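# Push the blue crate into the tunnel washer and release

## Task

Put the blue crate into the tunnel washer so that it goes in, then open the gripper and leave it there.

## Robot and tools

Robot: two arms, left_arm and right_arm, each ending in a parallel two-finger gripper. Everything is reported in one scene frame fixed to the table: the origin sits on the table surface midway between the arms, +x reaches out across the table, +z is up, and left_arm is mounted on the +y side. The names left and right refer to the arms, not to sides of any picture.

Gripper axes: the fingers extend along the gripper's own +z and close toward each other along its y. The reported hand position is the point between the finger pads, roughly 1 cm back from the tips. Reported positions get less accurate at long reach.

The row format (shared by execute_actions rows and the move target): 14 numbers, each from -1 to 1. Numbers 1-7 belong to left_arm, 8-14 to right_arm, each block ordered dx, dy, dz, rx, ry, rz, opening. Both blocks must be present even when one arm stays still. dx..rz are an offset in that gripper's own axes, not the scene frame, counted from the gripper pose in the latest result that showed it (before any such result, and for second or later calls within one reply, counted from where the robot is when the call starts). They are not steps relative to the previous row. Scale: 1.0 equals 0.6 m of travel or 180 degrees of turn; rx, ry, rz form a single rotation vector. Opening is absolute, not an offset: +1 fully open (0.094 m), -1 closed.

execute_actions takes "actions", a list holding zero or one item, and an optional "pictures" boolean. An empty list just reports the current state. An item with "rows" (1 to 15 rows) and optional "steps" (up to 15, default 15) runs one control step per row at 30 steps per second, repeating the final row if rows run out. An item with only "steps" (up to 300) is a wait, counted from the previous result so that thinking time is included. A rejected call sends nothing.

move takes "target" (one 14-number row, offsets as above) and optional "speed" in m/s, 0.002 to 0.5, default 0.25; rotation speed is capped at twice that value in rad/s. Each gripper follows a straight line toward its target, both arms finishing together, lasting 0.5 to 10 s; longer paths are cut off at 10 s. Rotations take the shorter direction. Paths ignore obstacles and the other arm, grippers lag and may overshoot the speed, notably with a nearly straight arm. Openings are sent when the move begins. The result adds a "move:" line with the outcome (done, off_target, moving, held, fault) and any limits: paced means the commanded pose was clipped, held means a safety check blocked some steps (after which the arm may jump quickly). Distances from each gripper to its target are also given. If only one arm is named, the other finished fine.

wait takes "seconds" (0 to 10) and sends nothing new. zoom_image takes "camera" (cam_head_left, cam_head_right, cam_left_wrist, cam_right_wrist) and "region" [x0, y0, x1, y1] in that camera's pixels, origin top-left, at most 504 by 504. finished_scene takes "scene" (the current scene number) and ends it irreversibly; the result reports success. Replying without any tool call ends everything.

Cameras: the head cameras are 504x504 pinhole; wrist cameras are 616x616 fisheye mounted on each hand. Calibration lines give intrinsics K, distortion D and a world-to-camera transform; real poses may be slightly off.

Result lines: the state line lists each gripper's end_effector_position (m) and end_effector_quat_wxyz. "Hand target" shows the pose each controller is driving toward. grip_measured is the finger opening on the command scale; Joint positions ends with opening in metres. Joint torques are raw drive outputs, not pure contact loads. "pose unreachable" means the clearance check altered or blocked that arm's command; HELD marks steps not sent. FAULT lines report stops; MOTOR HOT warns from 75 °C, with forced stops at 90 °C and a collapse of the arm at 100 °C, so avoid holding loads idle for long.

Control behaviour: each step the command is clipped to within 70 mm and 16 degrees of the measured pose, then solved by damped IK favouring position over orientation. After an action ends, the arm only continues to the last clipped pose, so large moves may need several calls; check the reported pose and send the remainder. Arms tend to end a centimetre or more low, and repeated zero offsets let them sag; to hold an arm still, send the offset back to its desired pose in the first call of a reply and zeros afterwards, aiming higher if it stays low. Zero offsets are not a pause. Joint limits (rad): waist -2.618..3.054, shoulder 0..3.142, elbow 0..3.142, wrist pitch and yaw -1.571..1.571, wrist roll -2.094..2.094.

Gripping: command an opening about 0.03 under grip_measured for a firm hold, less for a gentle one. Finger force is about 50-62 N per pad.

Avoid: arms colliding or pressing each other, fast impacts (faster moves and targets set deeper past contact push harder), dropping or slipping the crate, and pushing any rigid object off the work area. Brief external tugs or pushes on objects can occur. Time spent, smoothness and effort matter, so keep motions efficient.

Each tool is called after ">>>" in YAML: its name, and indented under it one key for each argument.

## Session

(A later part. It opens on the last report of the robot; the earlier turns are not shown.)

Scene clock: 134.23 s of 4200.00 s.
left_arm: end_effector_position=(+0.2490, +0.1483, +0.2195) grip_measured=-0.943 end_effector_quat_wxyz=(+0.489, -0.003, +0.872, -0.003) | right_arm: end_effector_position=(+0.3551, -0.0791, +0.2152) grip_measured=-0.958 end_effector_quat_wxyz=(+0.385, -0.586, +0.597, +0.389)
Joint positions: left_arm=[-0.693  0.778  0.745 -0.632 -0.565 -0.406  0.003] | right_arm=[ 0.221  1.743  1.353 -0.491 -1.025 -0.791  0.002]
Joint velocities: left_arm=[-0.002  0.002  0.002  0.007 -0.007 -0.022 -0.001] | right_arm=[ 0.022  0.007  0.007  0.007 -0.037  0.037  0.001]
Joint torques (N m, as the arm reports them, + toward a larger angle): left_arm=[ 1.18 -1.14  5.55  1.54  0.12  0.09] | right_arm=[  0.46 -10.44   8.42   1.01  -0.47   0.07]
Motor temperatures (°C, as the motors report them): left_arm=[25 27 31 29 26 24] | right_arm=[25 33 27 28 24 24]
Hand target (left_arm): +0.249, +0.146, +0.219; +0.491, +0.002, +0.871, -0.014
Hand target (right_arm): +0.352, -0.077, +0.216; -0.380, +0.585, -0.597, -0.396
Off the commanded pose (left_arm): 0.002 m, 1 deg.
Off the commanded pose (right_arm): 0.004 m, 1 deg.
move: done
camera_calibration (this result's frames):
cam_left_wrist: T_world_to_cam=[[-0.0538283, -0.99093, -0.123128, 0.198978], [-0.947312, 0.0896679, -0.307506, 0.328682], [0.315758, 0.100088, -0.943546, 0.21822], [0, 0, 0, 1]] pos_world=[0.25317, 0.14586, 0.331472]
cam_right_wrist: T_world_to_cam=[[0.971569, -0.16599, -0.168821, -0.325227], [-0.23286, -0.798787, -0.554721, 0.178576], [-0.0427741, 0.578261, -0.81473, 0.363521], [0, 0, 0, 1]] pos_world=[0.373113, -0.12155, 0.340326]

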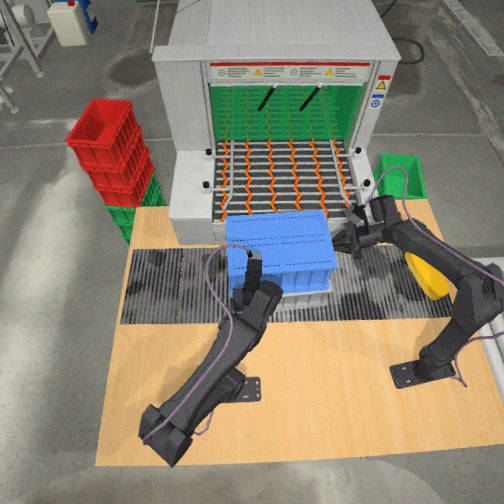

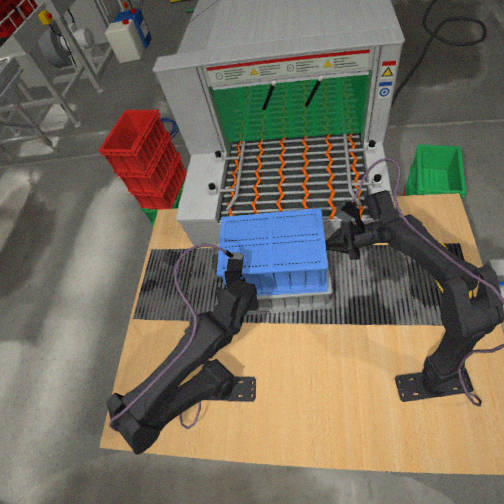

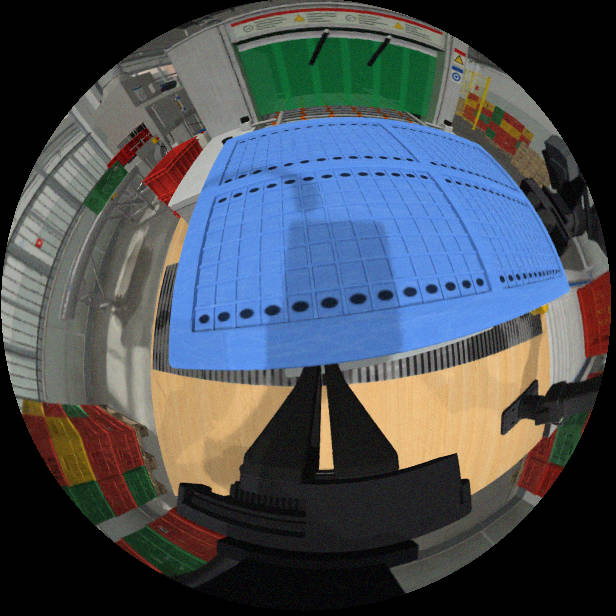

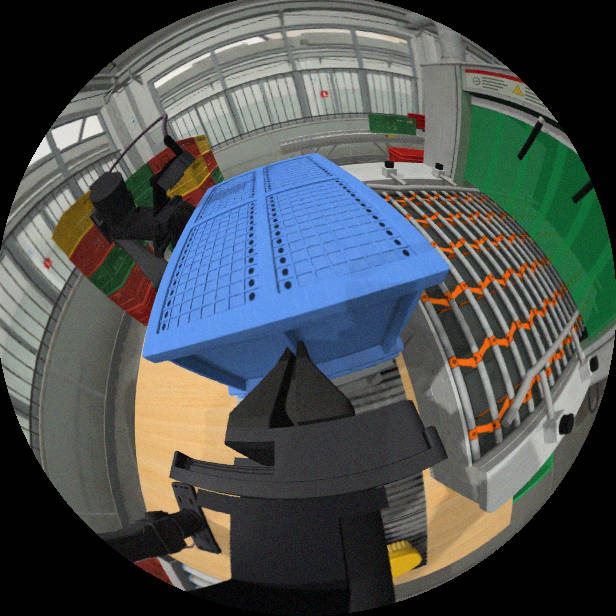

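>>> move:
  target: [-0.064,0,-0.039,0,0,0,-1,-0.078,0,-0.032,0,0,0,-1]
  speed: 0.03

Scene clock: 139.63 s of 4200.00 s.
left_arm: end_effector_position=(+0.2451, +0.1460, +0.2467) grip_measured=-0.943 end_effector_quat_wxyz=(+0.473, +0.001, +0.881, -0.009) | right_arm: end_effector_position=(+0.3529, -0.0813, +0.2462) grip_measured=-0.958 end_effector_quat_wxyz=(+0.364, -0.582, +0.615, +0.388)
Joint positions: left_arm=[-0.693  0.822  0.898 -0.774 -0.536 -0.422  0.003] | right_arm=[ 0.223  1.743  1.509 -0.706 -1.003 -0.796  0.002]
Joint velocities: left_arm=[ 0.027 -0.007 -0.017  0.022  0.022 -0.022  0.   ] | right_arm=[-0.007 -0.012 -0.002 -0.051  0.037  0.022  0.   ]
Joint torques (N m, as the arm reports them, + toward a larger angle): left_arm=[ 0.27  0.07  9.33  1.39 -0.53  0.16] | right_arm=[  0.05 -10.76  11.62   1.27  -0.62   0.08]
Motor temperatures (°C, as the motors report them): left_arm=[25 27 32 29 26 24] | right_arm=[25 33 28 28 24 24]
Hand target (left_arm): +0.249, +0.149, +0.264; +0.489, -0.003, +0.872, -0.003
Hand target (right_arm): +0.356, -0.078, +0.266; -0.385, +0.587, -0.597, -0.388
Off the commanded pose (left_arm): 0.018 m, 2 deg.
Off the commanded pose (right_arm): 0.020 m, 3 deg.
move: off_target (left_arm, right_arm)
camera_calibration (this result's frames):
cam_left_wrist: T_world_to_cam=[[-0.0711616, -0.990944, -0.11387, 0.201799], [-0.956894, 0.100048, -0.27266, 0.325779], [0.281583, 0.0895583, -0.955348, 0.258161], [0, 0, 0, 1]] pos_world=[0.253403, 0.144258, 0.35844]
cam_right_wrist: T_world_to_cam=[[0.962158, -0.181517, -0.203232, -0.307638], [-0.262699, -0.816047, -0.514837, 0.19282], [-0.0723957, 0.548743, -0.83285, 0.402501], [0, 0, 0, 1]] pos_world=[0.375789, -0.119361, 0.371972]

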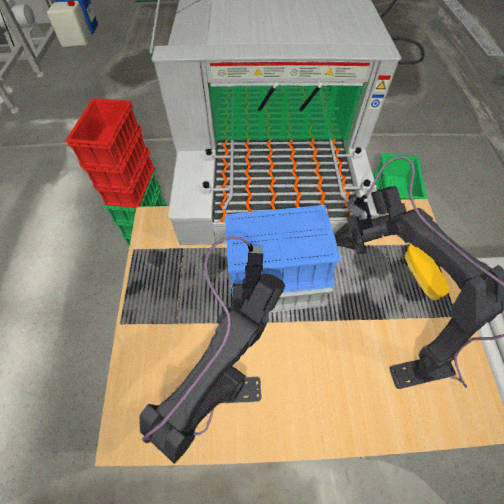

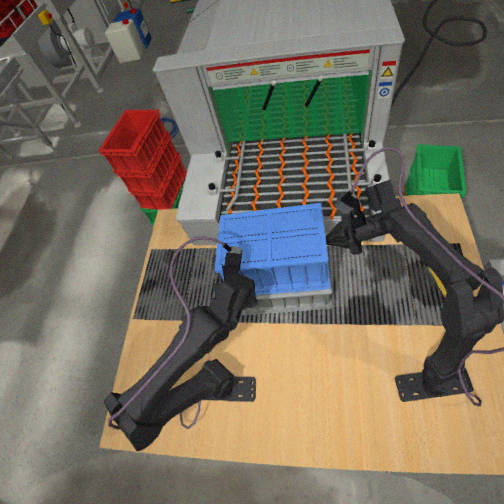

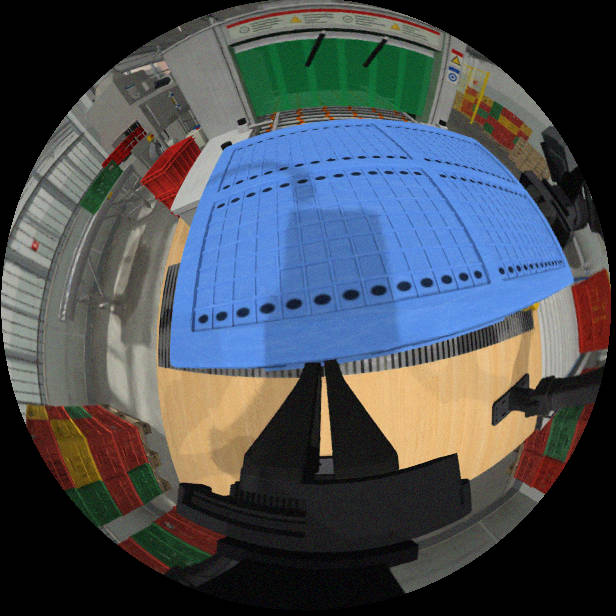

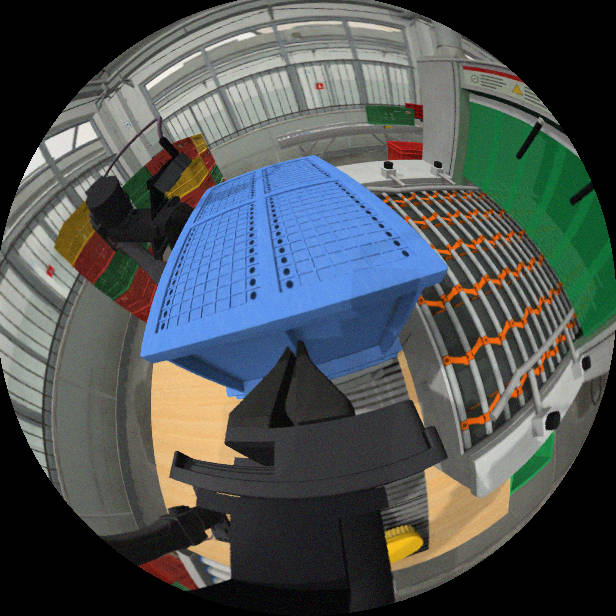

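>>> move:
  target: [-0.091,-0.058,0.008,0,-0.022,0,-1,-0.05,-0.047,-0.082,0,-0.015,-0.025,-1]
  speed: 0.03

Scene clock: 147.63 s of 4200.00 s.
left_arm: end_effector_position=(+0.2724, +0.1126, +0.2670) grip_measured=-0.943 end_effector_quat_wxyz=(+0.475, -0.000, +0.880, -0.015) | right_arm: end_effector_position=(+0.3803, -0.1146, +0.2720) grip_measured=-0.958 end_effector_quat_wxyz=(+0.366, -0.593, +0.610, +0.377)
Joint positions: left_arm=[-0.737  1.005  1.042 -0.742 -0.563 -0.458  0.003] | right_arm=[ 0.117  1.854  1.781 -1.025 -1.044 -1.006  0.002]
Joint velocities: left_arm=[ 0.017 -0.002  0.007 -0.037 -0.007  0.007 -0.   ] | right_arm=[ 0.012 -0.012  0.022 -0.051 -0.007 -0.037  0.001]
Joint torques (N m, as the arm reports them, + toward a larger angle): left_arm=[-1.27 -1.14  9.31  1.56 -0.68  0.25] | right_arm=[ -0.88 -11.11  11.44   1.01  -1.13  -0.12]
Motor temperatures (°C, as the motors report them): left_arm=[25 27 34 29 27 24] | right_arm=[25 33 29 29 24 24]
Hand target (left_arm): +0.278, +0.112, +0.289; +0.502, -0.000, +0.865, -0.010
Hand target (right_arm): +0.383, -0.114, +0.293; -0.394, +0.596, -0.583, -0.386
Off the commanded pose (left_arm): 0.024 m, 4 deg.
Off the commanded pose (right_arm): 0.021 m, 5 deg.
move: off_target (left_arm, right_arm)
camera_calibration (this result's frames):
cam_left_wrist: T_world_to_cam=[[-0.074243, -0.991974, -0.102348, 0.170836], [-0.955239, 0.100212, -0.278345, 0.361881], [0.286368, 0.0771017, -0.955012, 0.27284], [0, 0, 0, 1]] pos_world=[0.280234, 0.112164, 0.378778]
cam_right_wrist: T_world_to_cam=[[0.9687, -0.176081, -0.174975, -0.344329], [-0.242113, -0.825769, -0.509399, 0.175709], [-0.0547928, 0.535818, -0.842553, 0.438612], [0, 0, 0, 1]] pos_world=[0.400126, -0.150551, 0.398812]

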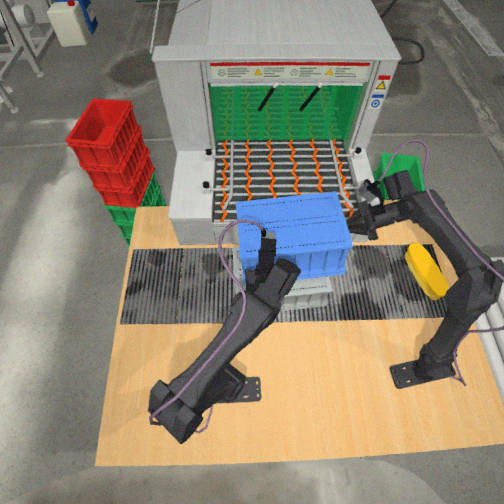

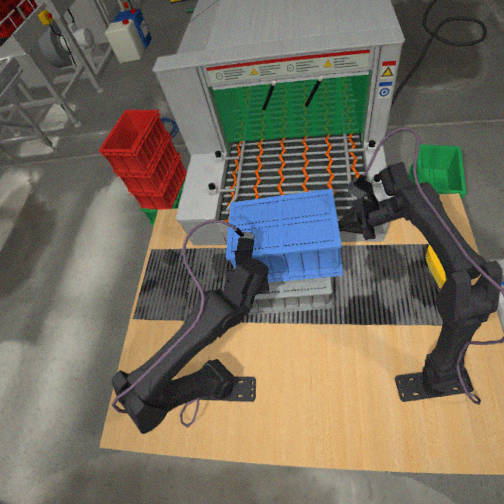

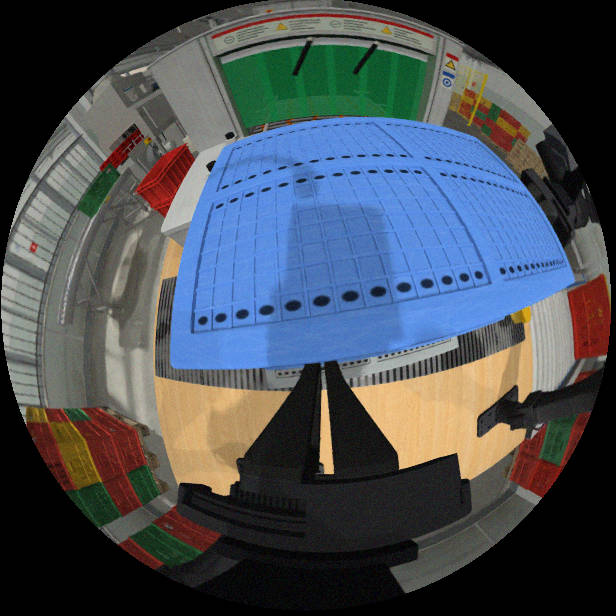

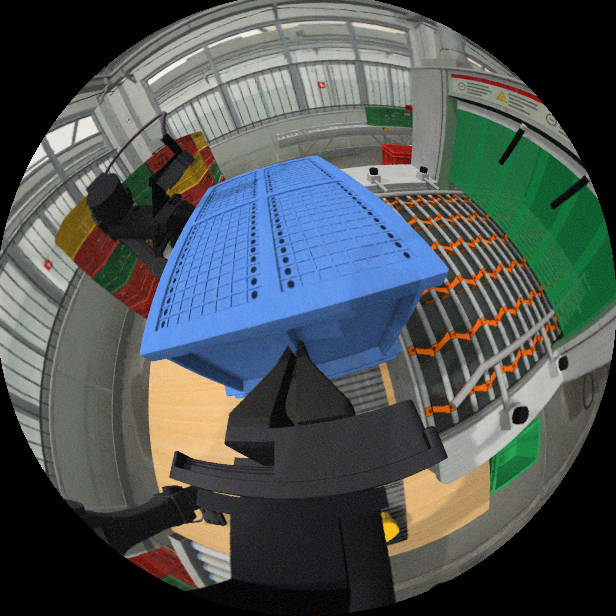

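>>> move:
  target: [-0.1245,0,0.108,0,-0.022,0,-1,-0.037,-0.15,-0.016,0,-0.02,-0.02,-1]
  speed: 0.04

Scene clock: 154.13 s of 4200.00 s.
left_arm: end_effector_position=(+0.3576, +0.1113, +0.2666) grip_measured=-0.943 end_effector_quat_wxyz=(+0.475, -0.005, +0.880, -0.012) | right_arm: end_effector_position=(+0.4706, -0.1140, +0.2710) grip_measured=-0.958 end_effector_quat_wxyz=(+0.370, -0.595, +0.607, +0.376)
Joint positions: left_arm=[-0.516  1.266  1.168 -0.541 -0.4   -0.311  0.003] | right_arm=[ 0.067  2.357  2.566 -1.375 -1.067 -1.099  0.002]
Joint velocities: left_arm=[-0.002 -0.017 -0.012  0.007 -0.081 -0.022 -0.   ] | right_arm=[ 0.017  0.085  0.159 -0.183 -0.037 -0.081 -0.   ]
Joint torques (N m, as the arm reports them, + toward a larger angle): left_arm=[ 0.92 -3.86  9.72  1.73 -0.21  0.4 ] | right_arm=[ -1.01 -15.85  10.26   0.94  -1.07  -0.08]
Motor temperatures (°C, as the motors report them): left_arm=[25 27 34 30 27 24] | right_arm=[25 33 29 29 24 24]
Hand target (left_arm): +0.366, +0.112, +0.293; +0.505, -0.001, +0.863, -0.013
Hand target (right_arm): +0.471, -0.116, +0.293; -0.400, +0.597, -0.581, -0.382
Off the commanded pose (left_arm): 0.029 m, 4 deg.
Off the commanded pose (right_arm): 0.023 m, 4 deg.
move: off_target (left_arm, right_arm)
camera_calibration (this result's frames):
cam_left_wrist: T_world_to_cam=[[-0.0628524, -0.992627, -0.103641, 0.172175], [-0.956472, 0.0895623, -0.277742, 0.444681], [0.284977, 0.0816726, -0.955049, 0.24817], [0, 0, 0, 1]] pos_world=[0.365424, 0.11081, 0.378365]
cam_right_wrist: T_world_to_cam=[[0.970989, -0.1736, -0.164447, -0.435579], [-0.234666, -0.823945, -0.515797, 0.195984], [-0.0459527, 0.539423, -0.84078, 0.438254], [0, 0, 0, 1]] pos_world=[0.489072, -0.150541, 0.397934]

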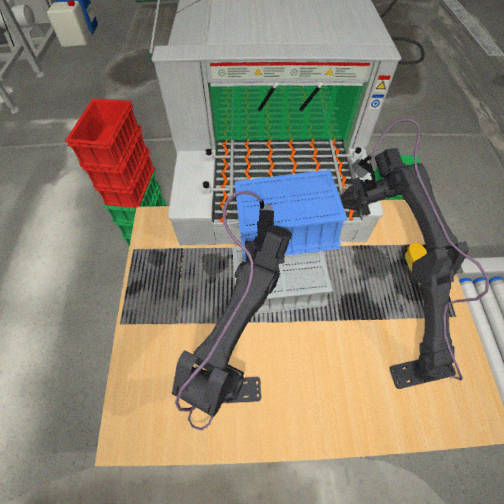

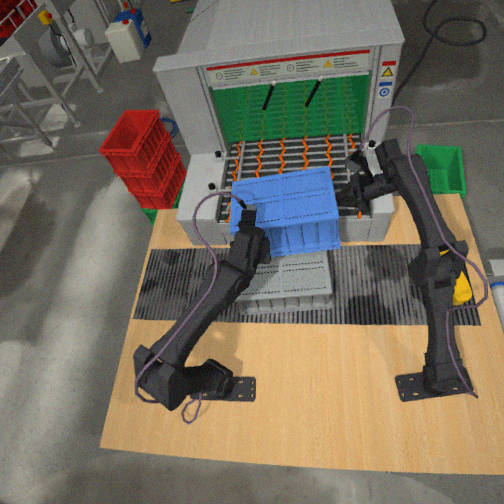

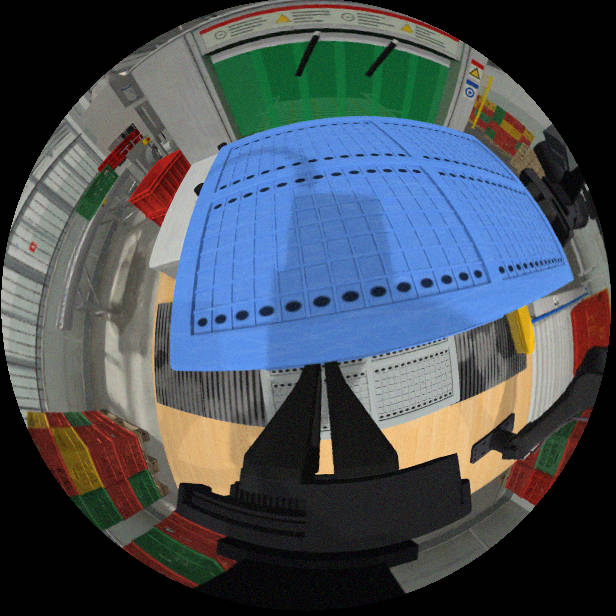

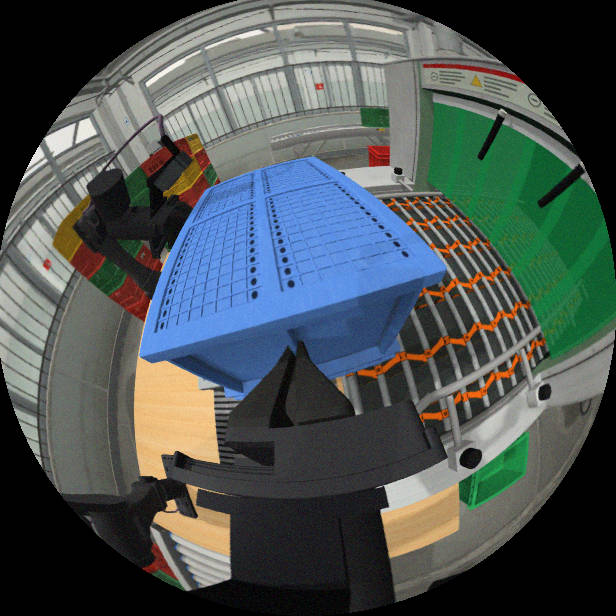

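>>> move:
  target: [0.003,0,0.032,0,-0.015,0,-1,0.022,0,0.012,0,-0.015,-0.01,-1]
  speed: 0.015

Scene clock: 158.83 s of 4200.00 s.
left_arm: end_effector_position=(+0.3661, +0.1134, +0.2479) grip_measured=-0.943 end_effector_quat_wxyz=(+0.480, -0.005, +0.877, -0.002) | right_arm: end_effector_position=(+0.4739, -0.1138, +0.2418) grip_measured=-0.958 end_effector_quat_wxyz=(+0.379, -0.597, +0.597, +0.379)
Joint positions: left_arm=[-0.505  1.282  1.096 -0.442 -0.41  -0.292  0.003] | right_arm=[ 0.063  2.289  2.307 -1.182 -1.089 -1.117  0.002]
Joint velocities: left_arm=[ 0.002 -0.012 -0.012  0.037 -0.007 -0.081 -0.001] | right_arm=[ 0.002 -0.002 -0.012  0.007  0.037 -0.007  0.001]
Joint torques (N m, as the arm reports them, + toward a larger angle): left_arm=[ 0.56 -3.81  6.29  1.87 -0.03  0.07] | right_arm=[ -0.18 -18.03   7.03   0.79  -0.74   0.08]
Motor temperatures (°C, as the motors report them): left_arm=[25 27 34 31 26 24] | right_arm=[25 35 29 28 24 24]
Hand target (left_arm): +0.372, +0.111, +0.255; +0.495, -0.005, +0.869, -0.011
Hand target (right_arm): +0.470, -0.114, +0.256; -0.390, +0.596, -0.588, -0.384
Off the commanded pose (left_arm): 0.010 m, 2 deg.
Off the commanded pose (right_arm): 0.015 m, 2 deg.
move: off_target (right_arm)
camera_calibration (this result's frames):
cam_left_wrist: T_world_to_cam=[[-0.0526887, -0.991359, -0.120133, 0.173019], [-0.953858, 0.0855719, -0.287806, 0.449461], [0.295599, 0.0994255, -0.950124, 0.220638], [0, 0, 0, 1]] pos_world=[0.372617, 0.111126, 0.359777]
cam_right_wrist: T_world_to_cam=[[0.975336, -0.15891, -0.153191, -0.446616], [-0.217094, -0.816013, -0.535718, 0.179249], [-0.0398749, 0.555762, -0.830385, 0.410153], [0, 0, 0, 1]] pos_world=[0.490869, -0.152649, 0.368194]

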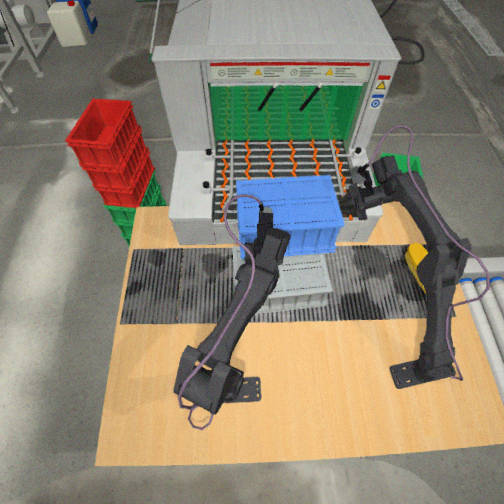

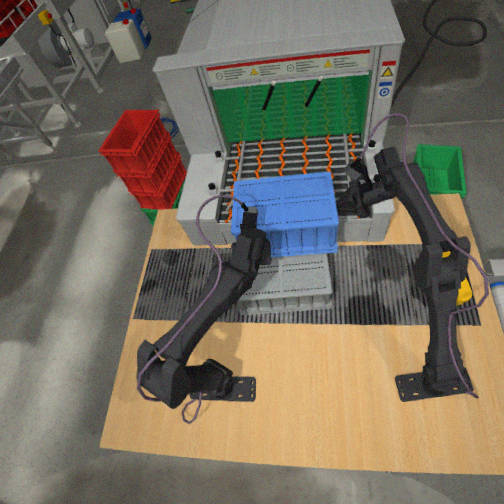

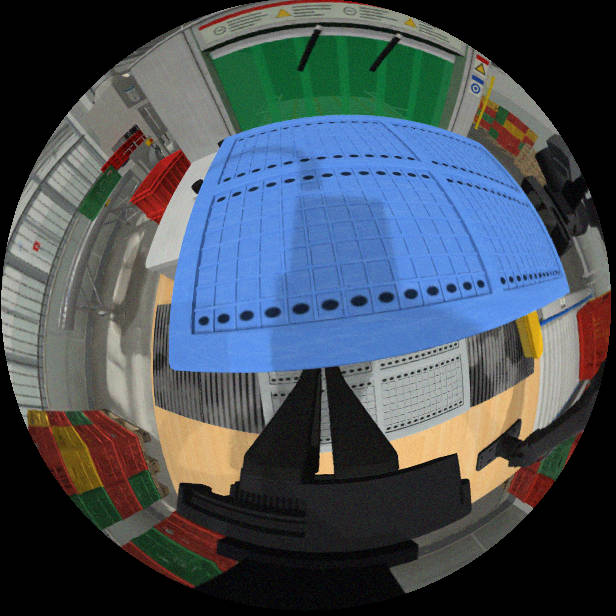

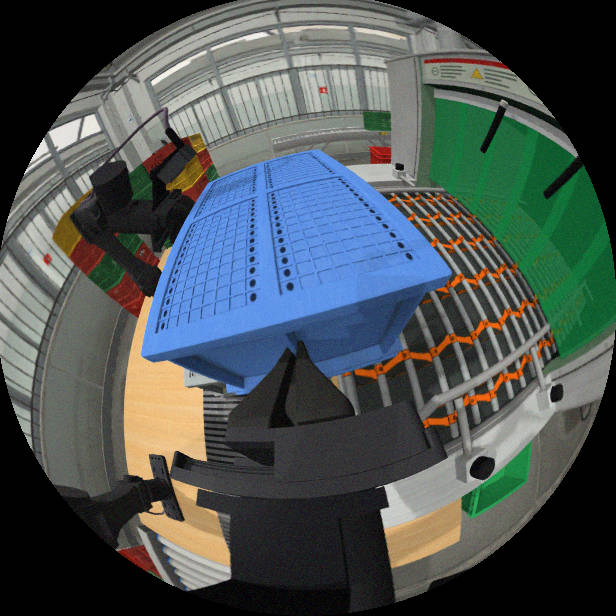

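>>> move:
  target: [0.004,0,0.008,0,0,0,-1,0.008,0,0.004,0,0,0,-1]
  speed: 0.01

Scene clock: 161.83 s of 4200.00 s.
left_arm: end_effector_position=(+0.3657, +0.1138, +0.2456) grip_measured=-0.943 end_effector_quat_wxyz=(+0.479, -0.005, +0.878, -0.001) | right_arm: end_effector_position=(+0.4761, -0.1126, +0.2403) grip_measured=-0.958 end_effector_quat_wxyz=(+0.385, -0.599, +0.591, +0.379)
Joint positions: left_arm=[-0.505  1.282  1.09  -0.439 -0.411 -0.292  0.003] | right_arm=[ 0.063  2.288  2.291 -1.151 -1.098 -1.118  0.002]
Joint velocities: left_arm=[ 0.012 -0.007 -0.012 -0.037  0.051 -0.037  0.001] | right_arm=[-0.032 -0.007 -0.017 -0.022 -0.022 -0.022 -0.001]
Joint torques (N m, as the arm reports them, + toward a larger angle): left_arm=[ 0.48 -3.49  6.01  1.61 -0.09  0.01] | right_arm=[  0.07 -16.14   6.4    0.63  -0.39  -0.05]
Motor temperatures (°C, as the motors report them): left_arm=[25 27 34 31 26 24] | right_arm=[25 36 29 28 24 24]
Hand target (left_arm): +0.369, +0.113, +0.243; +0.480, -0.005, +0.877, -0.002
Hand target (right_arm): +0.474, -0.114, +0.236; -0.378, +0.597, -0.597, -0.379
Off the commanded pose (left_arm): 0.004 m, 0 deg.
Off the commanded pose (right_arm): 0.005 m, 1 deg.
move: done
camera_calibration (this result's frames):
cam_left_wrist: T_world_to_cam=[[-0.0523458, -0.991067, -0.122666, 0.173589], [-0.954791, 0.0856638, -0.284668, 0.447979], [0.292633, 0.10222, -0.950745, 0.219433], [0, 0, 0, 1]] pos_world=[0.372599, 0.111232, 0.357444]
cam_right_wrist: T_world_to_cam=[[0.978106, -0.153023, -0.141039, -0.452366], [-0.205855, -0.810839, -0.547872, 0.178062], [-0.0305226, 0.564911, -0.824587, 0.403485], [0, 0, 0, 1]] pos_world=[0.491433, -0.152776, 0.366462]

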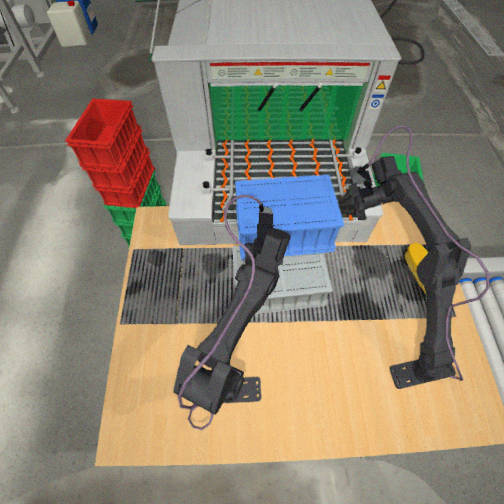

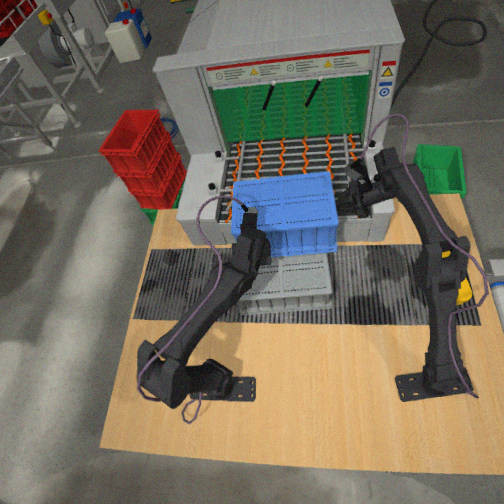

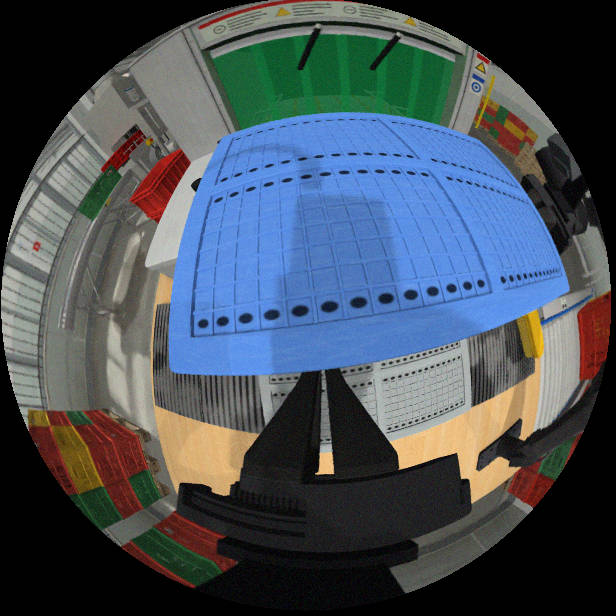

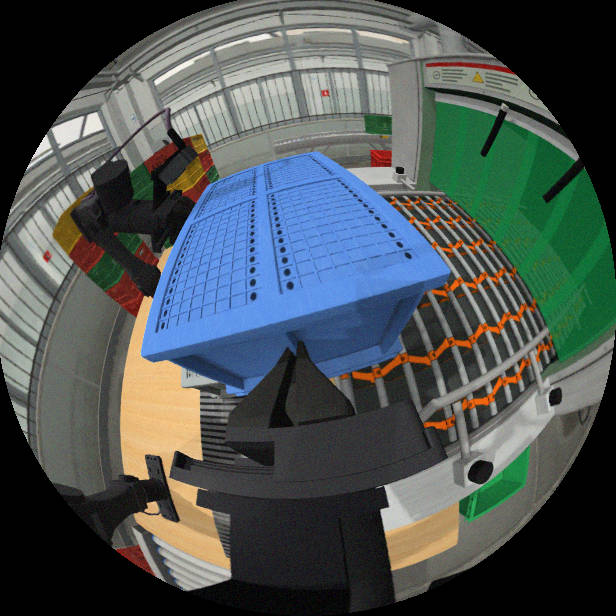

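>>> move:
  target: [-0.008,0,-0.004,0,0,0,-1,-0.01,0,-0.004,0,0,0,-0.4]
  speed: 0.02

>>> move:
  target: [-0.085,0,0.09,0,-0.01,0,-1,-0.03,0.05,-0.11,0,0,0,-0.4]
  speed: 0.04

Scene clock: 165.57 s of 4200.00 s.
left_arm: end_effector_position=(+0.3657, +0.1143, +0.2455) grip_measured=-0.943 end_effector_quat_wxyz=(+0.479, -0.005, +0.878, +0.000) | right_arm: end_effector_position=(+0.4770, -0.1130, +0.2435) grip_measured=-0.402 end_effector_quat_wxyz=(+0.388, -0.601, +0.591, +0.374)
Joint positions: left_arm=[-0.505  1.282  1.09  -0.44  -0.413 -0.292  0.003] | right_arm=[ 0.063  2.288  2.307 -1.157 -1.091 -1.117  0.028]
Joint velocities: left_arm=[ 0.017 -0.002  0.007 -0.051 -0.022 -0.051 -0.   ] | right_arm=[ 0.007  0.007 -0.012 -0.037  0.066 -0.007  0.001]
Joint torques (N m, as the arm reports them, + toward a larger angle): left_arm=[ 0.17 -3.9   8.15  1.23 -0.1   0.01] | right_arm=[  0.1  -14.59   9.92   0.51  -0.56  -0.02]
Motor temperatures (°C, as the motors report them): left_arm=[25 27 34 31 26 24] | right_arm=[25 37 28 28 24 24]
Hand target (left_arm): +0.366, +0.114, +0.251; +0.479, -0.004, +0.878, -0.001
Hand target (right_arm): +0.476, -0.112, +0.247; -0.386, +0.599, -0.591, -0.379
Off the commanded pose (left_arm): 0.005 m, 0 deg.
Off the commanded pose (right_arm): 0.003 m, 1 deg.
move: done
camera_calibration (this result's frames):
cam_left_wrist: T_world_to_cam=[[-0.0502436, -0.990938, -0.124567, 0.173783], [-0.955049, 0.0841564, -0.284253, 0.448003], [0.29216, 0.104686, -0.950623, 0.219162], [0, 0, 0, 1]] pos_world=[0.372565, 0.111563, 0.357334]
cam_right_wrist: T_world_to_cam=[[0.978862, -0.157243, -0.130782, -0.456266], [-0.203497, -0.812743, -0.545929, 0.177866], [-0.0204487, 0.561003, -0.827561, 0.401898], [0, 0, 0, 1]] pos_world=[0.491035, -0.152651, 0.370026]

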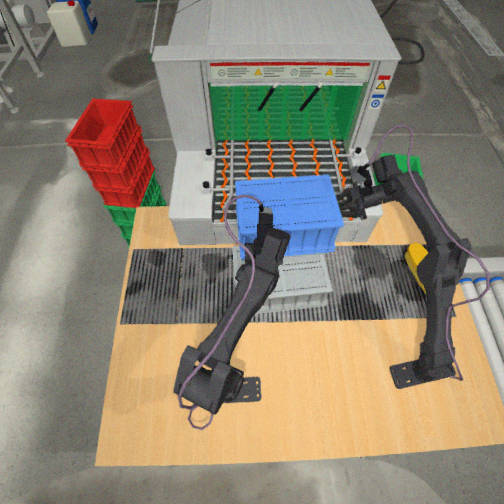

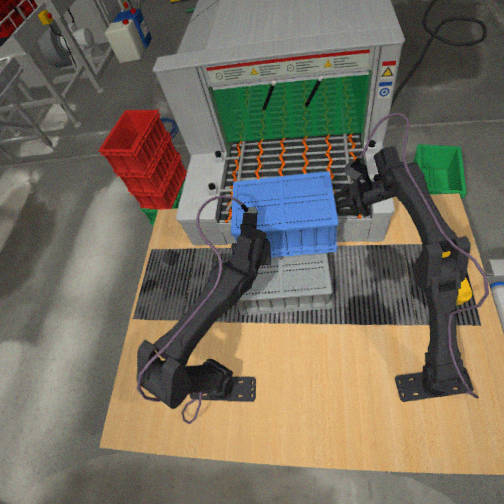

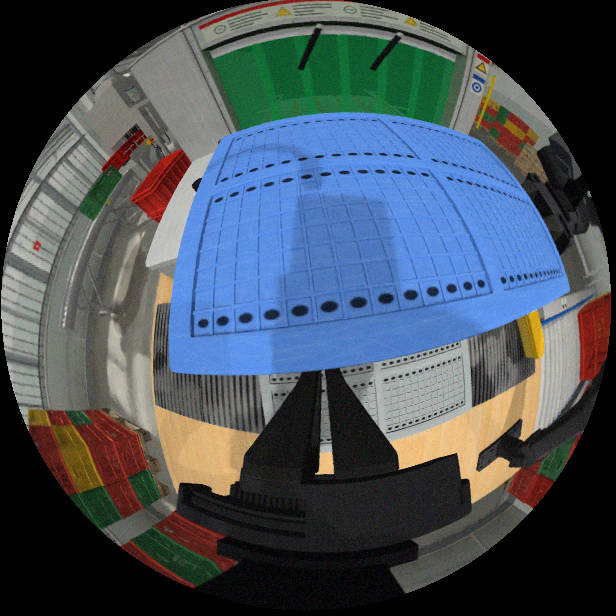

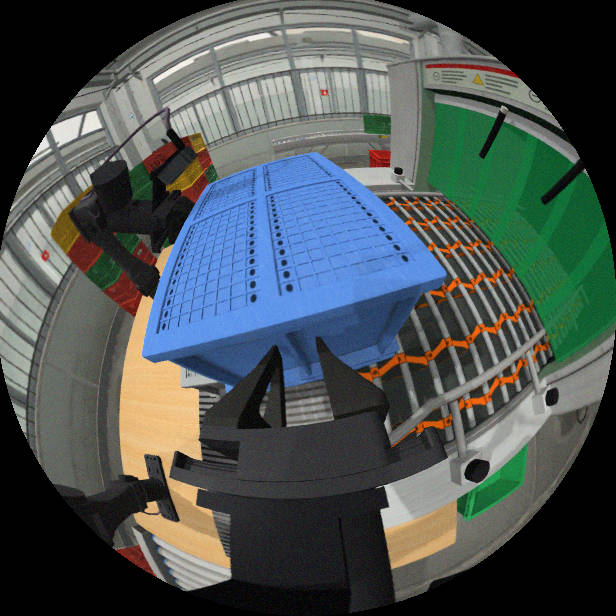

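Scene clock: 167.90 s of 4200.00 s.
left_arm: end_effector_position=(+0.4334, +0.1152, +0.2466) grip_measured=-0.943 end_effector_quat_wxyz=(+0.485, -0.010, +0.875, +0.006) | right_arm: end_effector_position=(+0.4518, -0.1633, +0.2697) grip_measured=-0.401 end_effector_quat_wxyz=(+0.373, -0.599, +0.603, +0.372)
Joint positions: left_arm=[-0.41   1.511  1.266 -0.356 -0.355 -0.232  0.003] | right_arm=[-0.035  2.243  2.377 -1.48  -1.098 -1.317  0.028]
Joint velocities: left_arm=[-0.012 -0.022  0.002  0.022 -0.022  0.007 -0.001] | right_arm=[-0.012  0.012  0.002 -0.037 -0.022  0.007  0.001]
Joint torques (N m, as the arm reports them, + toward a larger angle): left_arm=[ 0.89 -5.54  9.07  1.41  0.07  0.14] | right_arm=[ -0.45 -16.25   9.18   0.19  -0.79  -0.09]
Motor temperatures (°C, as the motors report them): left_arm=[25 28 34 31 26 24] | right_arm=[25 38 28 28 24 24]
Hand target (left_arm): +0.438, +0.114, +0.258; +0.493, -0.005, +0.870, +0.001
Hand target (right_arm): +0.447, -0.164, +0.288; -0.389, +0.600, -0.591, -0.373
Off the commanded pose (left_arm): 0.014 m, 1 deg.
Off the commanded pose (right_arm): 0.018 m, 2 deg.
move: off_target (left_arm, right_arm)
camera_calibration (this result's frames):
cam_left_wrist: T_world_to_cam=[[-0.0335504, -0.990807, -0.13106, 0.172583], [-0.95227, 0.0715003, -0.296764, 0.516236], [0.303407, 0.114848, -0.945914, 0.193081], [0, 0, 0, 1]] pos_world=[0.438804, 0.11191, 0.358457]
cam_right_wrist: T_world_to_cam=[[0.973935, -0.168965, -0.15133, -0.430212], [-0.223747, -0.825197, -0.51864, 0.14591], [-0.0372447, 0.538981, -0.841494, 0.459079], [0, 0, 0, 1]] pos_world=[0.468744, -0.199721, 0.396883]

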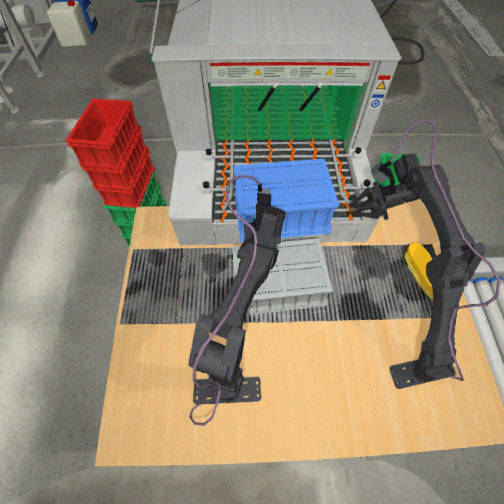

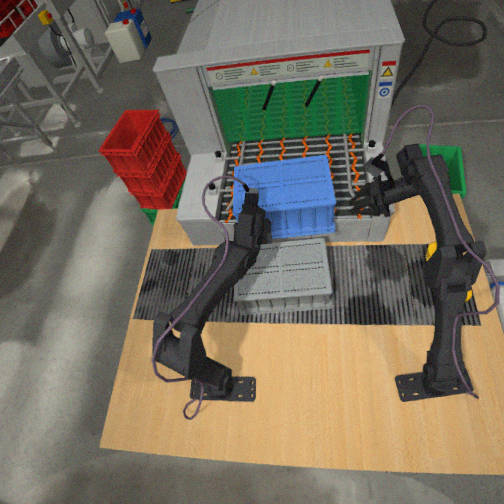

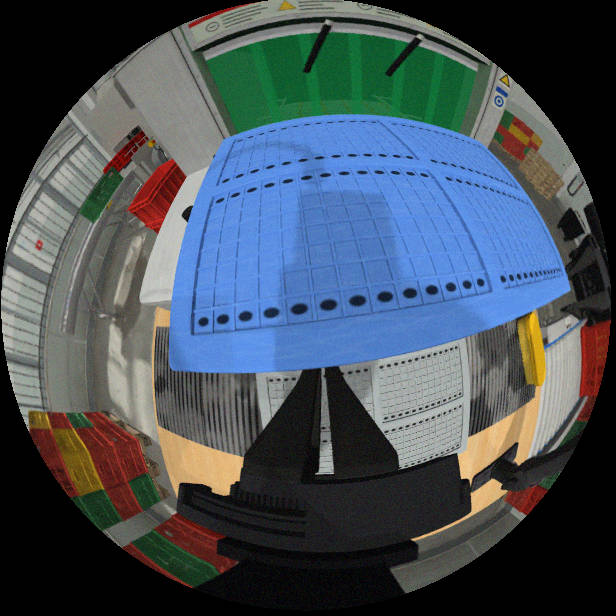

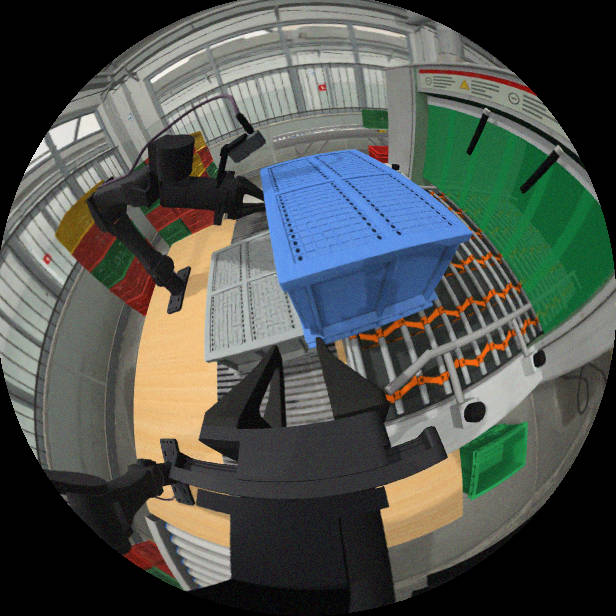

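>>> move:
  target: [-0.117,-0.04,0.143,0.016,0,0.01,-1,-0.02,0.15,-0.01,0,0,0,-0.4]
  speed: 0.04

Scene clock: 173.20 s of 4200.00 s.
left_arm: end_effector_position=(+0.5429, +0.0935, +0.2493) grip_measured=-0.943 end_effector_quat_wxyz=(+0.485, +0.006, +0.875, -0.001) | right_arm: end_effector_position=(+0.3666, -0.1646, +0.2773) grip_measured=-0.401 end_effector_quat_wxyz=(+0.366, -0.595, +0.610, +0.374)
Joint positions: left_arm=[-0.346  1.929  1.755 -0.409 -0.273 -0.172  0.003] | right_arm=[-0.01   1.824  1.791 -1.28  -1.084 -1.257  0.028]
Joint velocities: left_arm=[ 0.007  0.002 -0.017 -0.051 -0.007  0.007 -0.001] | right_arm=[-0.007  0.007 -0.012  0.022 -0.037 -0.037  0.   ]
Joint torques (N m, as the arm reports them, + toward a larger angle): left_arm=[ 0.69 -9.36  9.15  1.21  0.16  0.13] | right_arm=[  0.4  -12.53   6.91   0.56  -0.61  -0.01]
Motor temperatures (°C, as the motors report them): left_arm=[25 28 34 31 26 24] | right_arm=[25 38 28 28 24 24]
Hand target (left_arm): +0.544, +0.093, +0.259; +0.485, +0.016, +0.874, -0.007
Hand target (right_arm): +0.362, -0.162, +0.284; -0.373, +0.599, -0.603, -0.373
Off the commanded pose (left_arm): 0.011 m, 1 deg.
Off the commanded pose (right_arm): 0.008 m, 1 deg.
move: off_target (left_arm)
camera_calibration (this result's frames):
cam_left_wrist: T_world_to_cam=[[-0.0691289, -0.988715, -0.132909, 0.174701], [-0.949211, 0.106181, -0.296181, 0.617844], [0.306951, 0.105684, -0.945839, 0.16379], [0, 0, 0, 1]] pos_world=[0.548265, 0.089816, 0.361132]
cam_right_wrist: T_world_to_cam=[[0.96976, -0.175922, -0.169163, -0.340936], [-0.238636, -0.828796, -0.506113, 0.13117], [-0.0511654, 0.531177, -0.845714, 0.467947], [0, 0, 0, 1]] pos_world=[0.385871, -0.199828, 0.404463]

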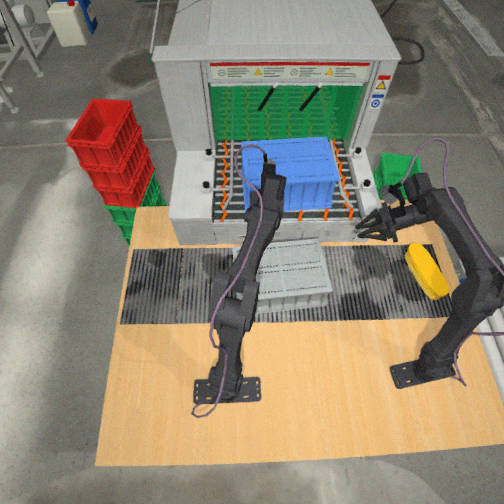

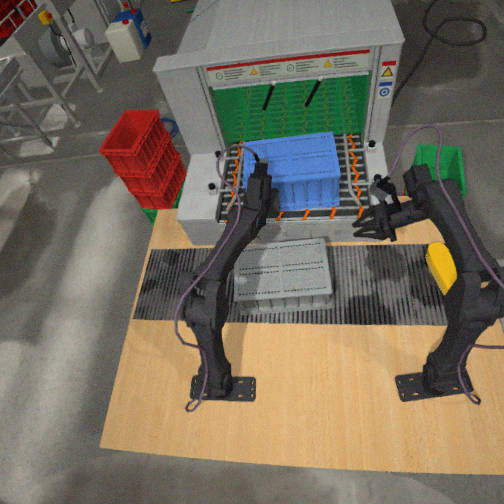

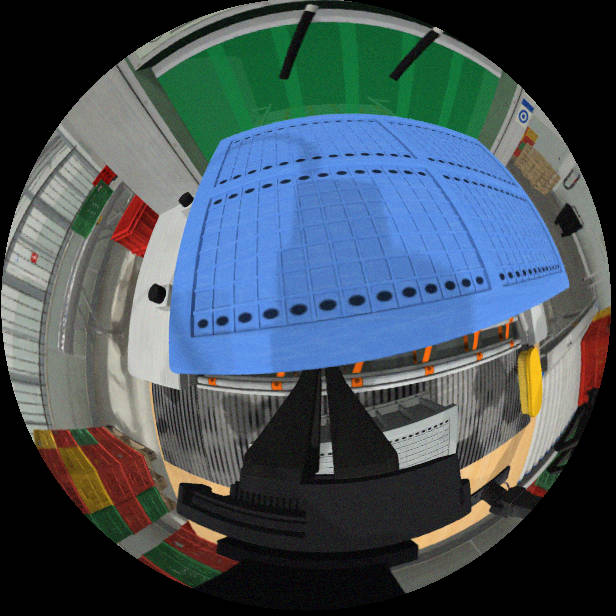

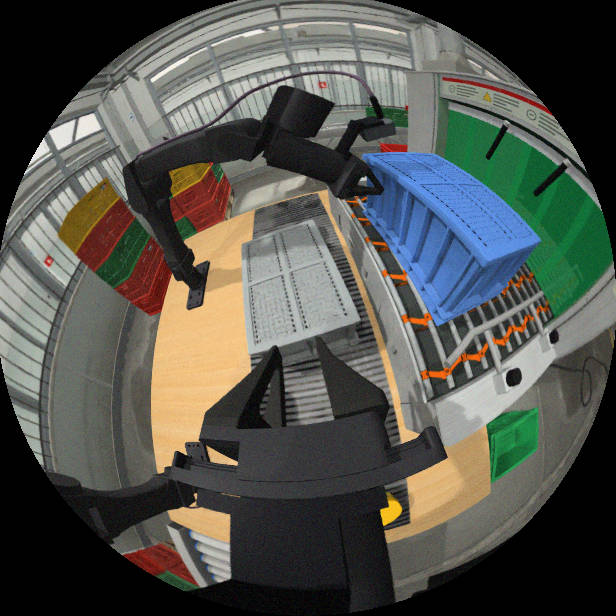

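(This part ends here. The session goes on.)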